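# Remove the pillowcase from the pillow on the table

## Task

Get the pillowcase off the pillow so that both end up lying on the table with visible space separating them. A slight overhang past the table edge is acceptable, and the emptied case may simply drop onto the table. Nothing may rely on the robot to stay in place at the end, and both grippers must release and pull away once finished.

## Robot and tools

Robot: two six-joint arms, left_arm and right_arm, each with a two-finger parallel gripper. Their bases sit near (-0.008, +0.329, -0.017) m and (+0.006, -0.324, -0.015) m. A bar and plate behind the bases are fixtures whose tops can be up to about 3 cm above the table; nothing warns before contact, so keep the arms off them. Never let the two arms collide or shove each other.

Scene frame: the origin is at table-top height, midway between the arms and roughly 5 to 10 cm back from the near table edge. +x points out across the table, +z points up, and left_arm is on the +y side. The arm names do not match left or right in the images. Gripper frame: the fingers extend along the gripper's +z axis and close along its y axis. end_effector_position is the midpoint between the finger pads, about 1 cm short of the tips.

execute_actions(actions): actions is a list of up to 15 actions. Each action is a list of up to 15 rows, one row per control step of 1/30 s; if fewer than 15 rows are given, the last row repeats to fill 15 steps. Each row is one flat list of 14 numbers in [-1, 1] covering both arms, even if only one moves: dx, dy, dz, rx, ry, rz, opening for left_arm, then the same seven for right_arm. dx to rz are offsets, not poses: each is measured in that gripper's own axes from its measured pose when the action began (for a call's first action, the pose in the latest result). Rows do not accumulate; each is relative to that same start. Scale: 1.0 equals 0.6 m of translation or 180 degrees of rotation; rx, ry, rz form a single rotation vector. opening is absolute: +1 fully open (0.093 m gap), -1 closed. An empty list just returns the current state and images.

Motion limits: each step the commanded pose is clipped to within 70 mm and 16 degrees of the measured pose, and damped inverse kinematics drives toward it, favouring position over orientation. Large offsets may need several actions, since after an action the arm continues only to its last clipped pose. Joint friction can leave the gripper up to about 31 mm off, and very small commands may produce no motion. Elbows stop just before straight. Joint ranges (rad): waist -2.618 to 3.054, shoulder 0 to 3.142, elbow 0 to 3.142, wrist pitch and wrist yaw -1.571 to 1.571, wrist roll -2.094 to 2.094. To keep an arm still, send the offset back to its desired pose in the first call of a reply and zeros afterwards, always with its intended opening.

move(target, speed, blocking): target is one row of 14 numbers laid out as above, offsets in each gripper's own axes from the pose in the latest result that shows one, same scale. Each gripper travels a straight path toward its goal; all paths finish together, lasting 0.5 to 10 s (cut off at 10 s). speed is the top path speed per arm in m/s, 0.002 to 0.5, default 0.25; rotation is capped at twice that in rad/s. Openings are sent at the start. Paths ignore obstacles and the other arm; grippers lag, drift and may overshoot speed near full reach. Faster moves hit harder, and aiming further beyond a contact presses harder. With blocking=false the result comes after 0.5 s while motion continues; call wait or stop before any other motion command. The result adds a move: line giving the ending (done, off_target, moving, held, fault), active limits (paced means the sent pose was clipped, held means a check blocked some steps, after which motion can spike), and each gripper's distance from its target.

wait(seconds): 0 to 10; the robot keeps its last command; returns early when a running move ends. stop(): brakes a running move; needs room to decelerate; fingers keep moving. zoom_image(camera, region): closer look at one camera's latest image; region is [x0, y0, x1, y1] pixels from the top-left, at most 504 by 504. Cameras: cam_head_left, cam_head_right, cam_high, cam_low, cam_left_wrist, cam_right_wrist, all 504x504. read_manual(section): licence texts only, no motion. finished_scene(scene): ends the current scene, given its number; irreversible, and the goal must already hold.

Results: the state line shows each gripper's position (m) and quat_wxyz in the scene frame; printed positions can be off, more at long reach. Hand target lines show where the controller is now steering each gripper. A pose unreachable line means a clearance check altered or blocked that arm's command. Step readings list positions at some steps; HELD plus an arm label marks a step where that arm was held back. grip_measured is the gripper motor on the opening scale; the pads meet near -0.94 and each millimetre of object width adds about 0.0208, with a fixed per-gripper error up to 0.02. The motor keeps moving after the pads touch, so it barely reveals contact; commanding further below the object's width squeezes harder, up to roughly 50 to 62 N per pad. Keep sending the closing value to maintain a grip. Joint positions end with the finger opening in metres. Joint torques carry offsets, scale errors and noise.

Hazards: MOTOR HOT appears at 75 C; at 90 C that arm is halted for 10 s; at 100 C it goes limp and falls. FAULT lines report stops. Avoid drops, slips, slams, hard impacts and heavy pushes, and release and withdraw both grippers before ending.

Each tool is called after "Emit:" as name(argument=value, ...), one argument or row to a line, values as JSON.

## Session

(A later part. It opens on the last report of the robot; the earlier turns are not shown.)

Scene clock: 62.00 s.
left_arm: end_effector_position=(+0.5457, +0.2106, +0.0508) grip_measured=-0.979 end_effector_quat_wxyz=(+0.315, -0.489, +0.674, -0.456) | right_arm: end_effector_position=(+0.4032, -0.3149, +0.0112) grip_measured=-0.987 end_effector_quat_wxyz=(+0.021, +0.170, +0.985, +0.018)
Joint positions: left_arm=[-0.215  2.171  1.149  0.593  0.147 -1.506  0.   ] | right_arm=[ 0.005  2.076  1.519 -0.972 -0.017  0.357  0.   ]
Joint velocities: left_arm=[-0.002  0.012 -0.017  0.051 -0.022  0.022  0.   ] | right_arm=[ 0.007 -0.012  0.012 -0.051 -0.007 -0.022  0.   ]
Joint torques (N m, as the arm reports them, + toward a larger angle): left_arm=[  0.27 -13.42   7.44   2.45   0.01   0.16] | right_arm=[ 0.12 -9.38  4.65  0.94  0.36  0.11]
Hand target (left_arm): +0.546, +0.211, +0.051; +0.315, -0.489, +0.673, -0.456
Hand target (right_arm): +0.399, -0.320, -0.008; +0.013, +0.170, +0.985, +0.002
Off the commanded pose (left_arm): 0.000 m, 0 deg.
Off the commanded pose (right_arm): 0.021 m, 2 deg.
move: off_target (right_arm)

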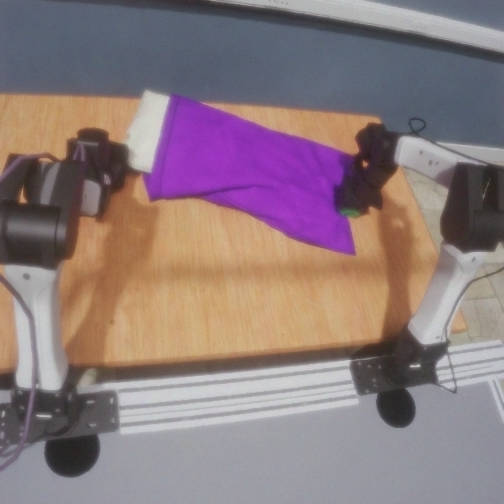

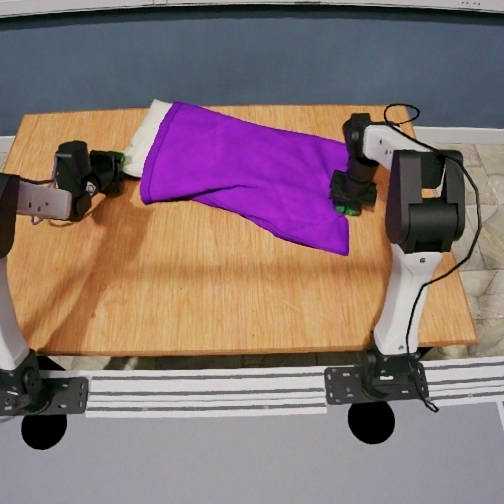

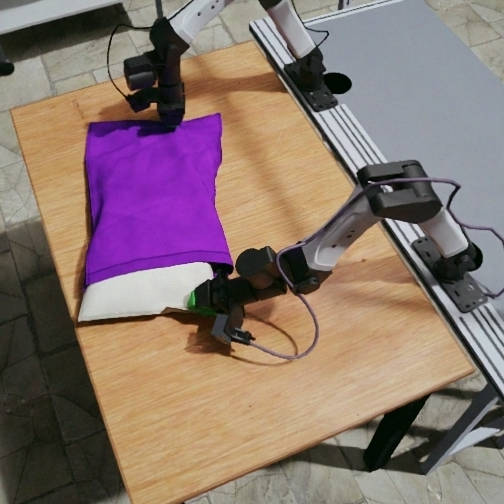

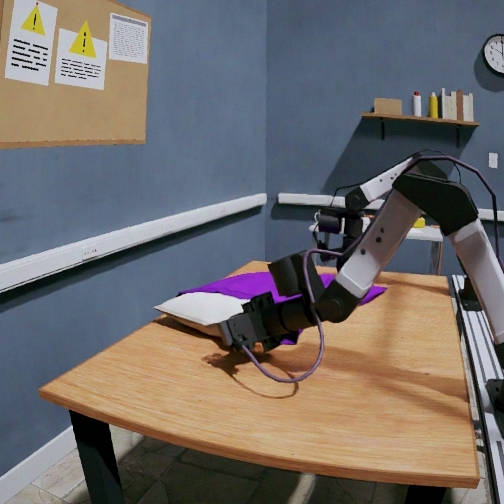

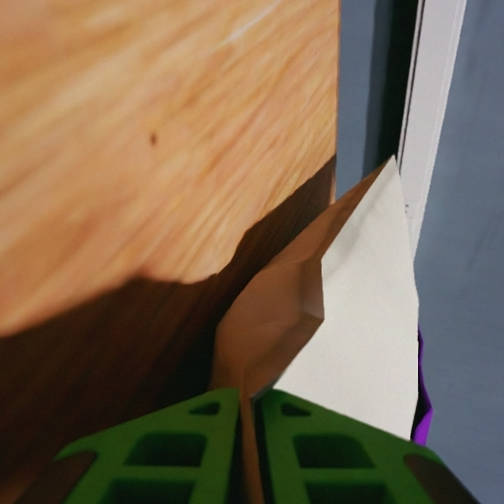

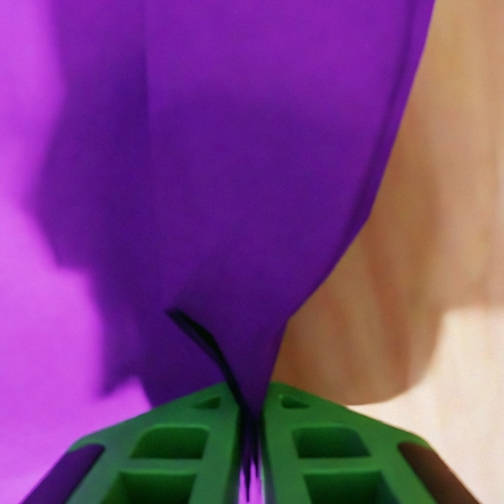

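Emit:
move(
  target=[-0.355,0.097,-0.23,0,-0.1,-0.045,-1,-0.11,-0.31,-0.08,0,0,0,-1],
  speed=0.07,
)

Scene clock: 72.67 s.
left_arm: end_effector_position=(+0.4776, +0.4601, +0.0464) grip_measured=-0.979 end_effector_quat_wxyz=(-0.378, +0.602, -0.580, +0.398) | right_arm: end_effector_position=(+0.4019, -0.5107, +0.0535) grip_measured=-0.987 end_effector_quat_wxyz=(+0.029, +0.169, +0.985, +0.021)
Joint positions: left_arm=[ 0.323  1.999  0.883  0.66   0.329 -1.427  0.   ] | right_arm=[-0.468  2.201  1.894 -1.221 -0.045 -0.114  0.   ]
Joint velocities: left_arm=[-0.017  0.002  0.002 -0.037  0.081 -0.007  0.   ] | right_arm=[ 0.007 -0.007 -0.002 -0.051  0.022  0.007  0.   ]
Joint torques (N m, as the arm reports them, + toward a larger angle): left_arm=[  0.82 -12.56   5.13   2.54   0.06   0.25] | right_arm=[ -0.34 -11.35   9.99   0.34   0.09   0.05]
Hand target (left_arm): +0.473, +0.463, +0.049; -0.385, +0.599, -0.580, +0.395
Hand target (right_arm): +0.400, -0.514, +0.051; +0.019, +0.170, +0.985, +0.021
Off the commanded pose (left_arm): 0.005 m, 1 deg.
Off the commanded pose (right_arm): 0.003 m, 1 deg.
move: done

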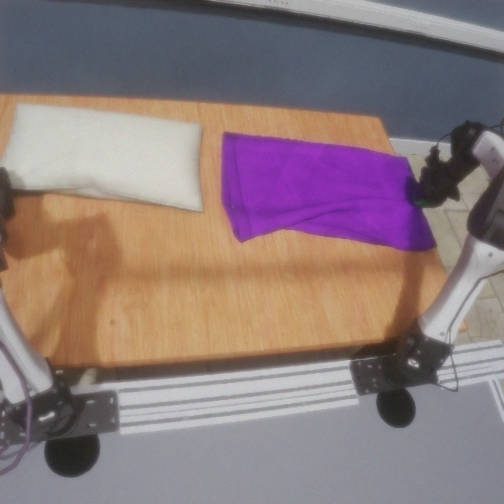

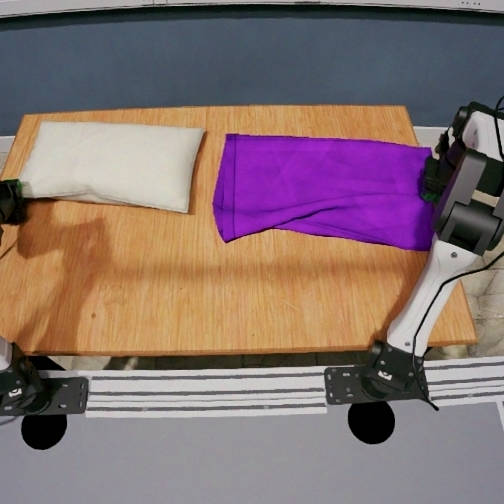

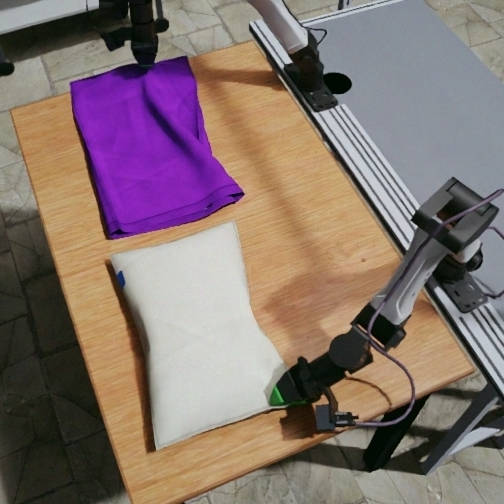

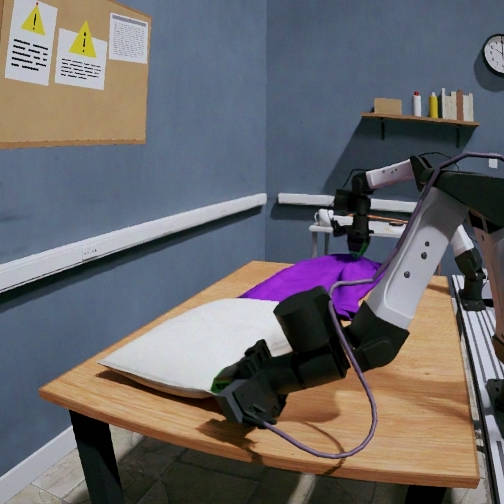

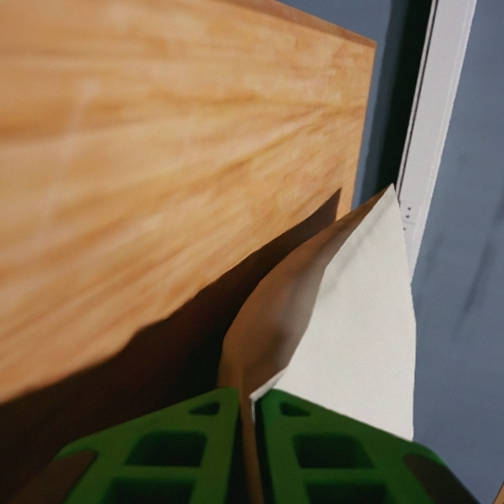

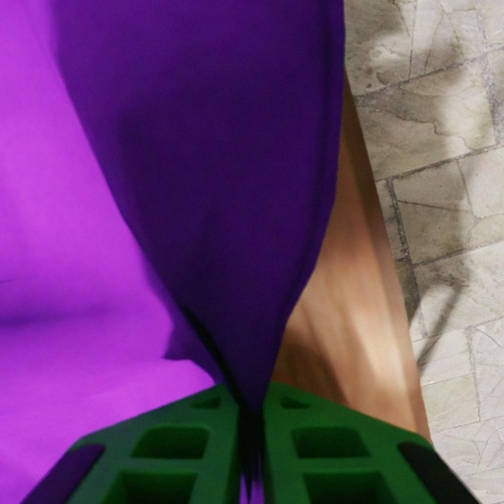

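Widen the gap by lifting, then fold the closed end back inward.

Emit:
move(
  target=[0,0,0,0,0,0,0.2,0.03,0,-0.25,0,0,0,-1],
  speed=0.15,
)

Emit:
move(
  target=[0,0.08,-0.2,0,0,0,0.2,0.05,0.17,0.2,0,0,0,-1],
  speed=0.15,
)

Emit:
move(
  target=[0,0,0,0,0,0,0.2,0,0,0,0,0,0,1],
)

Emit:
move(
  target=[0,-0.1,-0.1,0,0,0,0.2,0.1,0,-0.22,0,0,0,1],
  speed=0.15,
)

Scene clock: 79.40 s.
left_arm: end_effector_position=(+0.4786, +0.4604, +0.0496) grip_measured=+0.198 end_effector_quat_wxyz=(-0.382, +0.599, -0.579, +0.400) | right_arm: end_effector_position=(+0.3771, -0.5085, +0.1935) grip_measured=-0.987 end_effector_quat_wxyz=(+0.090, +0.170, +0.981, +0.002)
Joint positions: left_arm=[ 0.323  1.996  0.883  0.67   0.331 -1.427  0.055] | right_arm=[-0.485  2.05   2.213 -1.565 -0.045 -0.128  0.   ]
Joint velocities: left_arm=[ 0.007 -0.012  0.007 -0.007  0.022 -0.081  0.   ] | right_arm=[-0.012 -0.012 -0.007  0.007 -0.022 -0.037  0.   ]
Joint torques (N m, as the arm reports them, + toward a larger angle): left_arm=[  0.27 -11.03   6.93   2.32   0.07   0.16] | right_arm=[ -0.52 -12.16   9.13   0.64   0.01   0.05]
Hand target (left_arm): +0.478, +0.460, +0.046; -0.378, +0.602, -0.580, +0.398
Hand target (right_arm): +0.373, -0.510, +0.201; +0.095, +0.172, +0.981, +0.002
Off the commanded pose (left_arm): 0.003 m, 1 deg.
Off the commanded pose (right_arm): 0.009 m, 7 deg.
joint sent to its limit (right arm) — the command would take joint 4 (wrist pitch) past its lower limit, so that joint was sent only as far as its limit.
move: off_target (right_arm)

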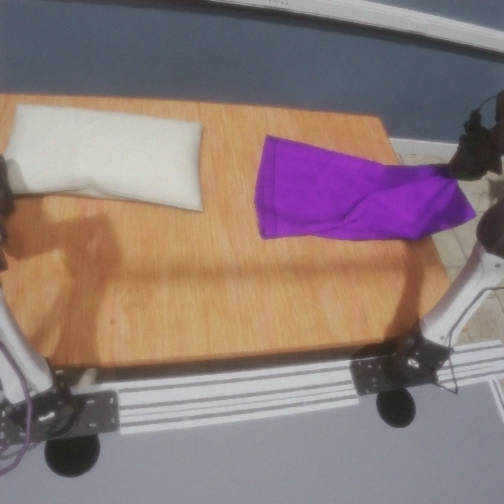

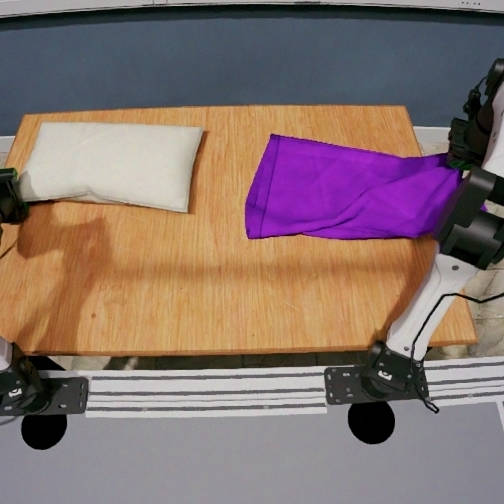

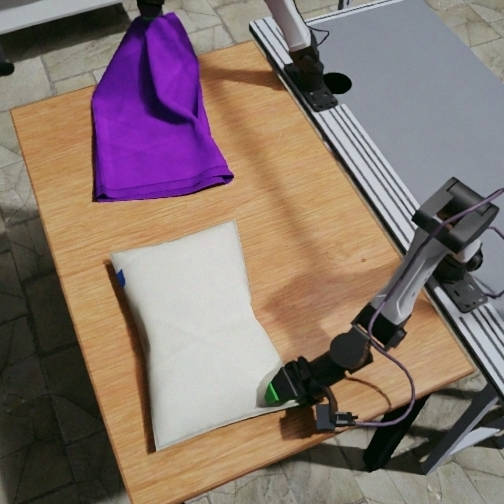

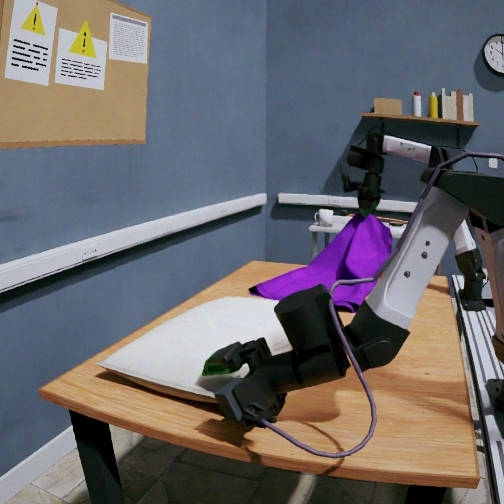

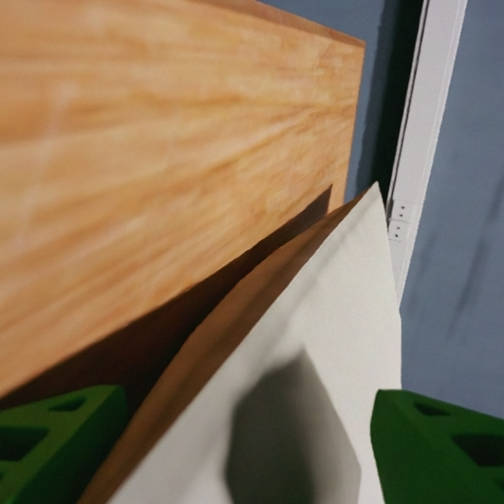

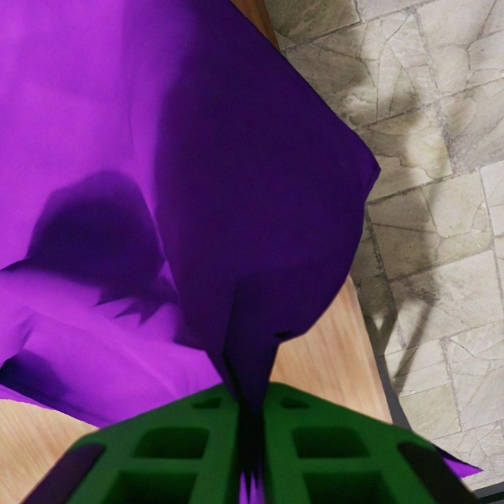

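Scene clock: 81.07 s.
left_arm: end_effector_position=(+0.3546, +0.4626, +0.0539) grip_measured=+0.198 end_effector_quat_wxyz=(-0.383, +0.602, -0.576, +0.399) | right_arm: end_effector_position=(+0.4062, -0.4069, +0.0750) grip_measured=-0.987 end_effector_quat_wxyz=(+0.083, +0.170, +0.982, +0.003)
Joint positions: left_arm=[ 0.509  1.636  0.433  0.723  0.49  -1.343  0.055] | right_arm=[-0.212  1.957  1.596 -1.047  0.002  0.141  0.   ]
Joint velocities: left_arm=[-0.022 -0.017 -0.002 -0.007  0.022  0.022 -0.001] | right_arm=[ 0.002  0.017  0.017  0.081 -0.037  0.022  0.   ]
Joint torques (N m, as the arm reports them, + toward a larger angle): left_arm=[ 0.79 -8.05  4.48  2.39  0.3   0.26] | right_arm=[  0.64 -12.18   6.56   0.98   0.13   0.16]
Hand target (left_arm): +0.349, +0.460, +0.053; -0.383, +0.598, -0.579, +0.400
Hand target (right_arm): +0.407, -0.405, +0.075; +0.091, +0.169, +0.981, +0.000
Off the commanded pose (left_arm): 0.007 m, 1 deg.
Off the commanded pose (right_arm): 0.003 m, 1 deg.
move: done

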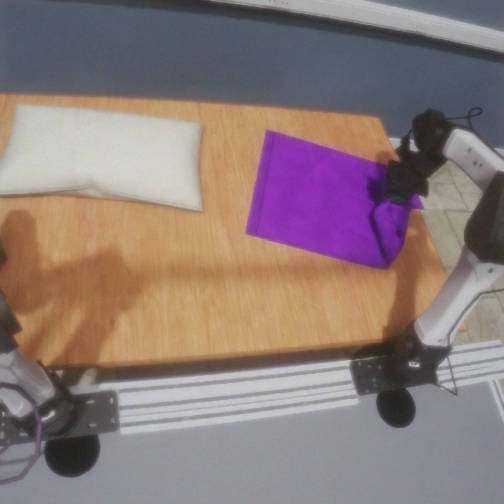

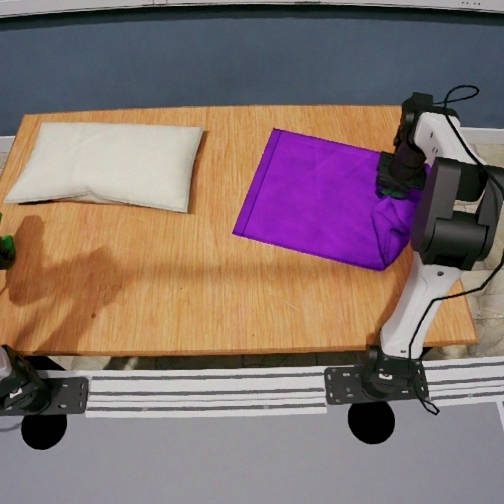

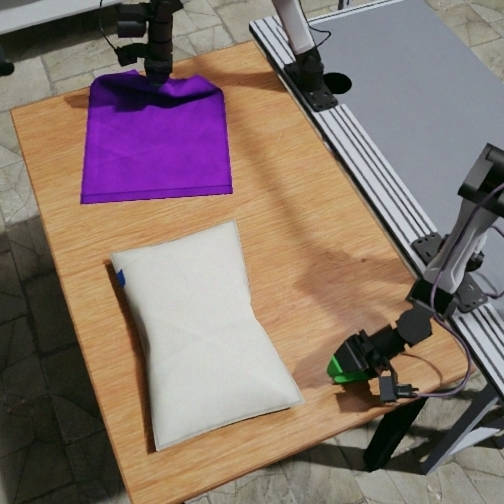

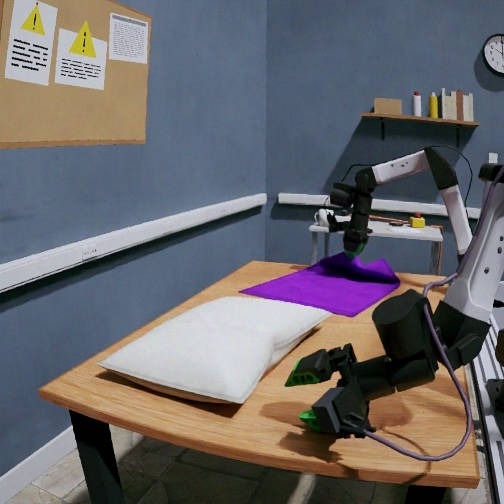

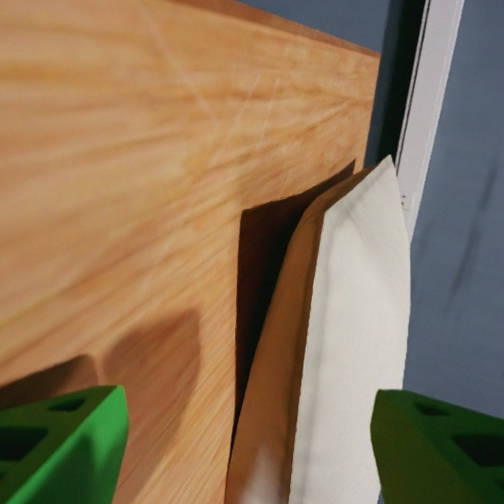

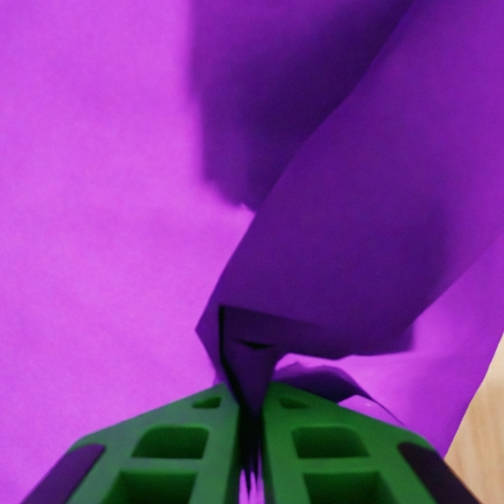

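Scene clock: 81.57 s.
left_arm: end_effector_position=(+0.3546, +0.4626, +0.0539) grip_measured=+0.198 end_effector_quat_wxyz=(-0.383, +0.602, -0.576, +0.399) | right_arm: end_effector_position=(+0.4062, -0.4069, +0.0750) grip_measured=+0.994 end_effector_quat_wxyz=(+0.083, +0.170, +0.982, +0.003)
Joint positions: left_arm=[ 0.509  1.636  0.433  0.723  0.49  -1.343  0.055] | right_arm=[-0.212  1.957  1.596 -1.047  0.002  0.141  0.093]
Joint velocities: left_arm=[-0.012 -0.007 -0.022 -0.022 -0.007 -0.037 -0.   ] | right_arm=[-0.007  0.022  0.002  0.037 -0.051 -0.007 -0.001]
Joint torques (N m, as the arm reports them, + toward a larger angle): left_arm=[ 0.29 -6.73  6.38  2.36  0.16  0.16] | right_arm=[  0.14 -11.04   8.32   0.79   0.09   0.11]
Hand target (left_arm): +0.355, +0.463, +0.054; -0.383, +0.602, -0.576, +0.399
Hand target (right_arm): +0.406, -0.407, +0.075; +0.083, +0.170, +0.982, +0.003
Off the commanded pose (left_arm): 0.000 m, 0 deg.
Off the commanded pose (right_arm): 0.000 m, 0 deg.
move: done

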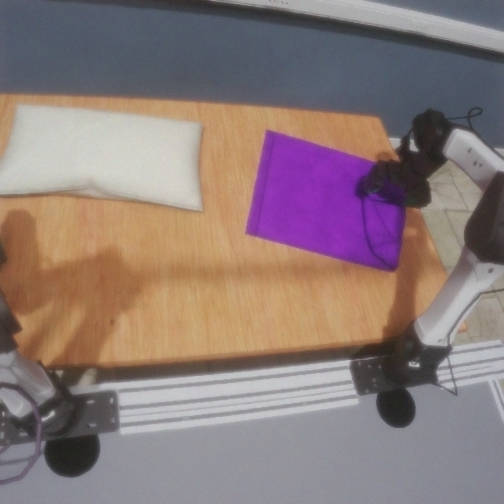

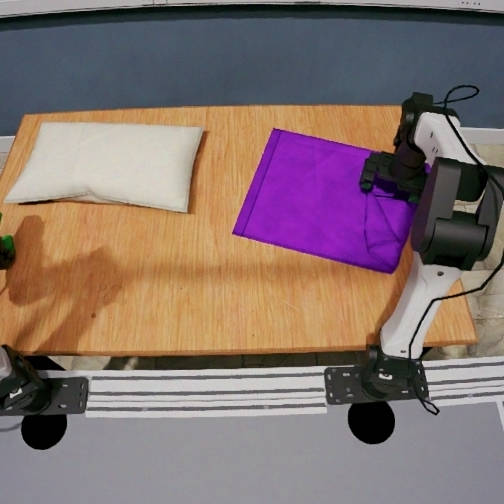

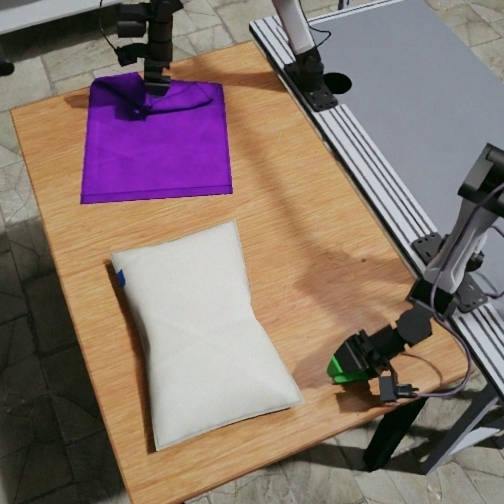

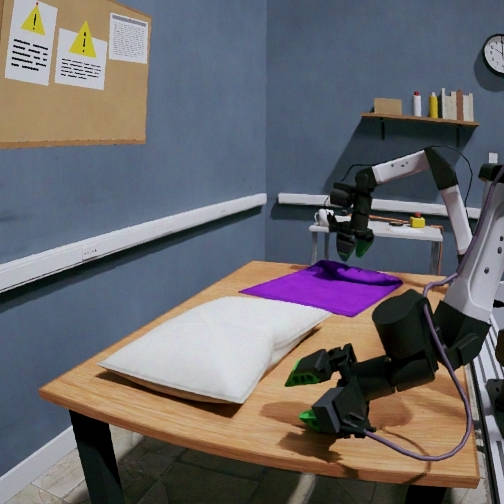

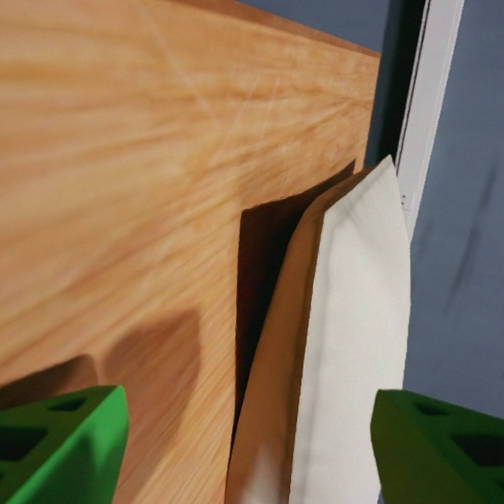

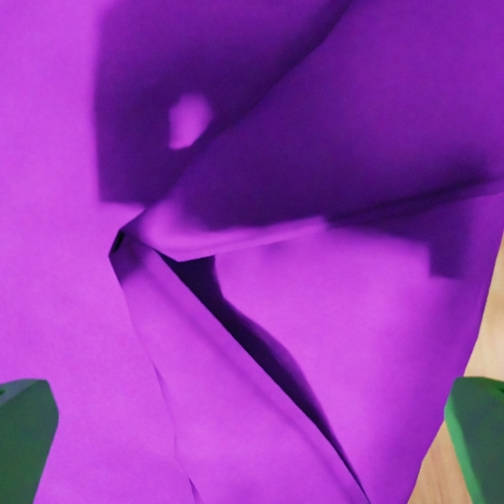

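Scene clock: 83.20 s.
left_arm: end_effector_position=(+0.3219, +0.4622, +0.1256) grip_measured=+0.198 end_effector_quat_wxyz=(-0.378, +0.608, -0.575, +0.397) | right_arm: end_effector_position=(+0.3295, -0.3891, +0.1880) grip_measured=+0.994 end_effector_quat_wxyz=(+0.079, +0.173, +0.982, +0.004)
Joint positions: left_arm=[ 0.571  1.23   0.51   0.211  0.54  -1.314  0.055] | right_arm=[-0.202  1.684  1.706 -1.438  0.002  0.159  0.093]
Joint velocities: left_arm=[ 0.002 -0.017 -0.007  0.007 -0.022 -0.022  0.001] | right_arm=[-0.007 -0.007  0.007  0.037  0.007  0.007 -0.   ]
Joint torques (N m, as the arm reports them, + toward a larger angle): left_arm=[ 0.91 -5.34 10.36  2.13  0.32  0.25] | right_arm=[ 1.   -8.87  9.52  0.6   0.12  0.16]
Hand target (left_arm): +0.322, +0.464, +0.134; -0.383, +0.602, -0.576, +0.399
Hand target (right_arm): +0.327, -0.385, +0.196; +0.084, +0.170, +0.982, +0.003
Off the commanded pose (left_arm): 0.007 m, 1 deg.
Off the commanded pose (right_arm): 0.009 m, 1 deg.
move: done

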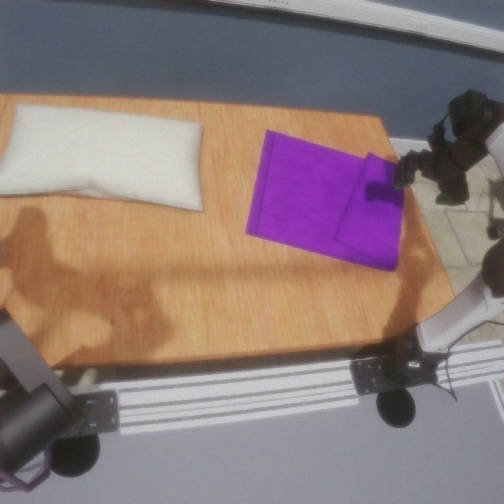

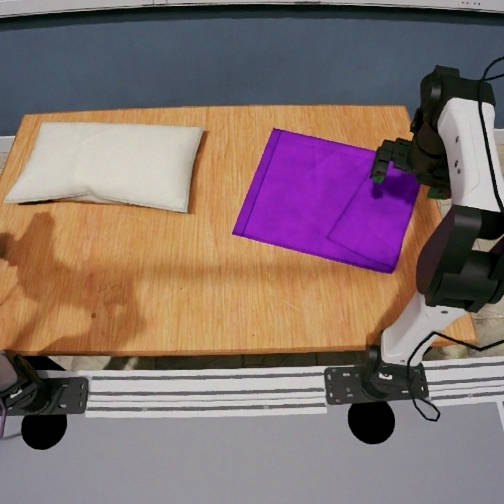

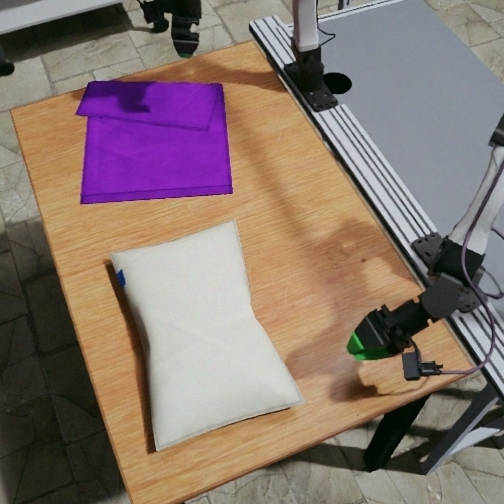

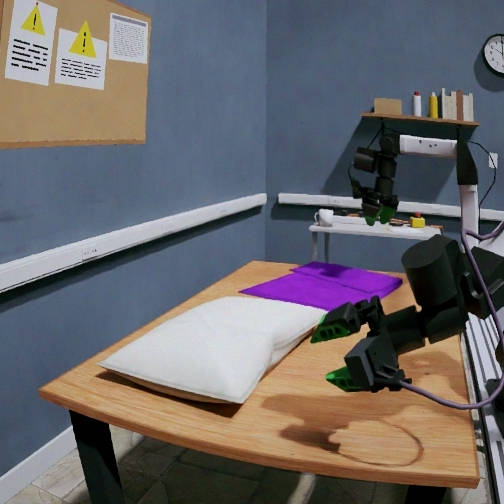

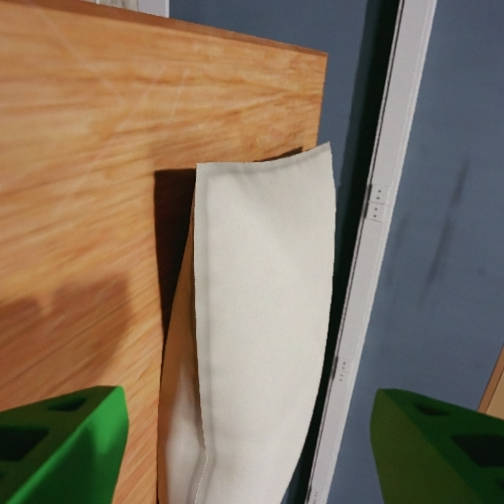

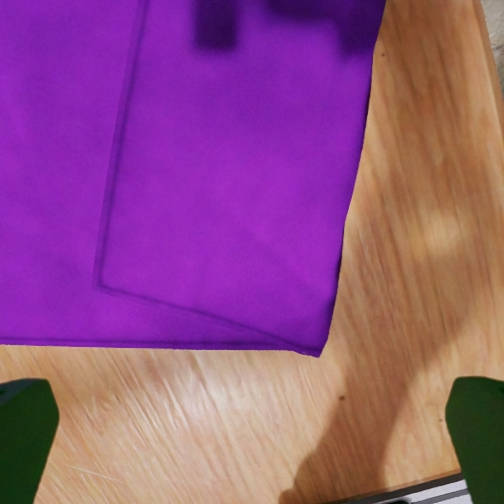

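Emit:
finished_scene(
  scene=1,
)

The scene is finished: the task was done.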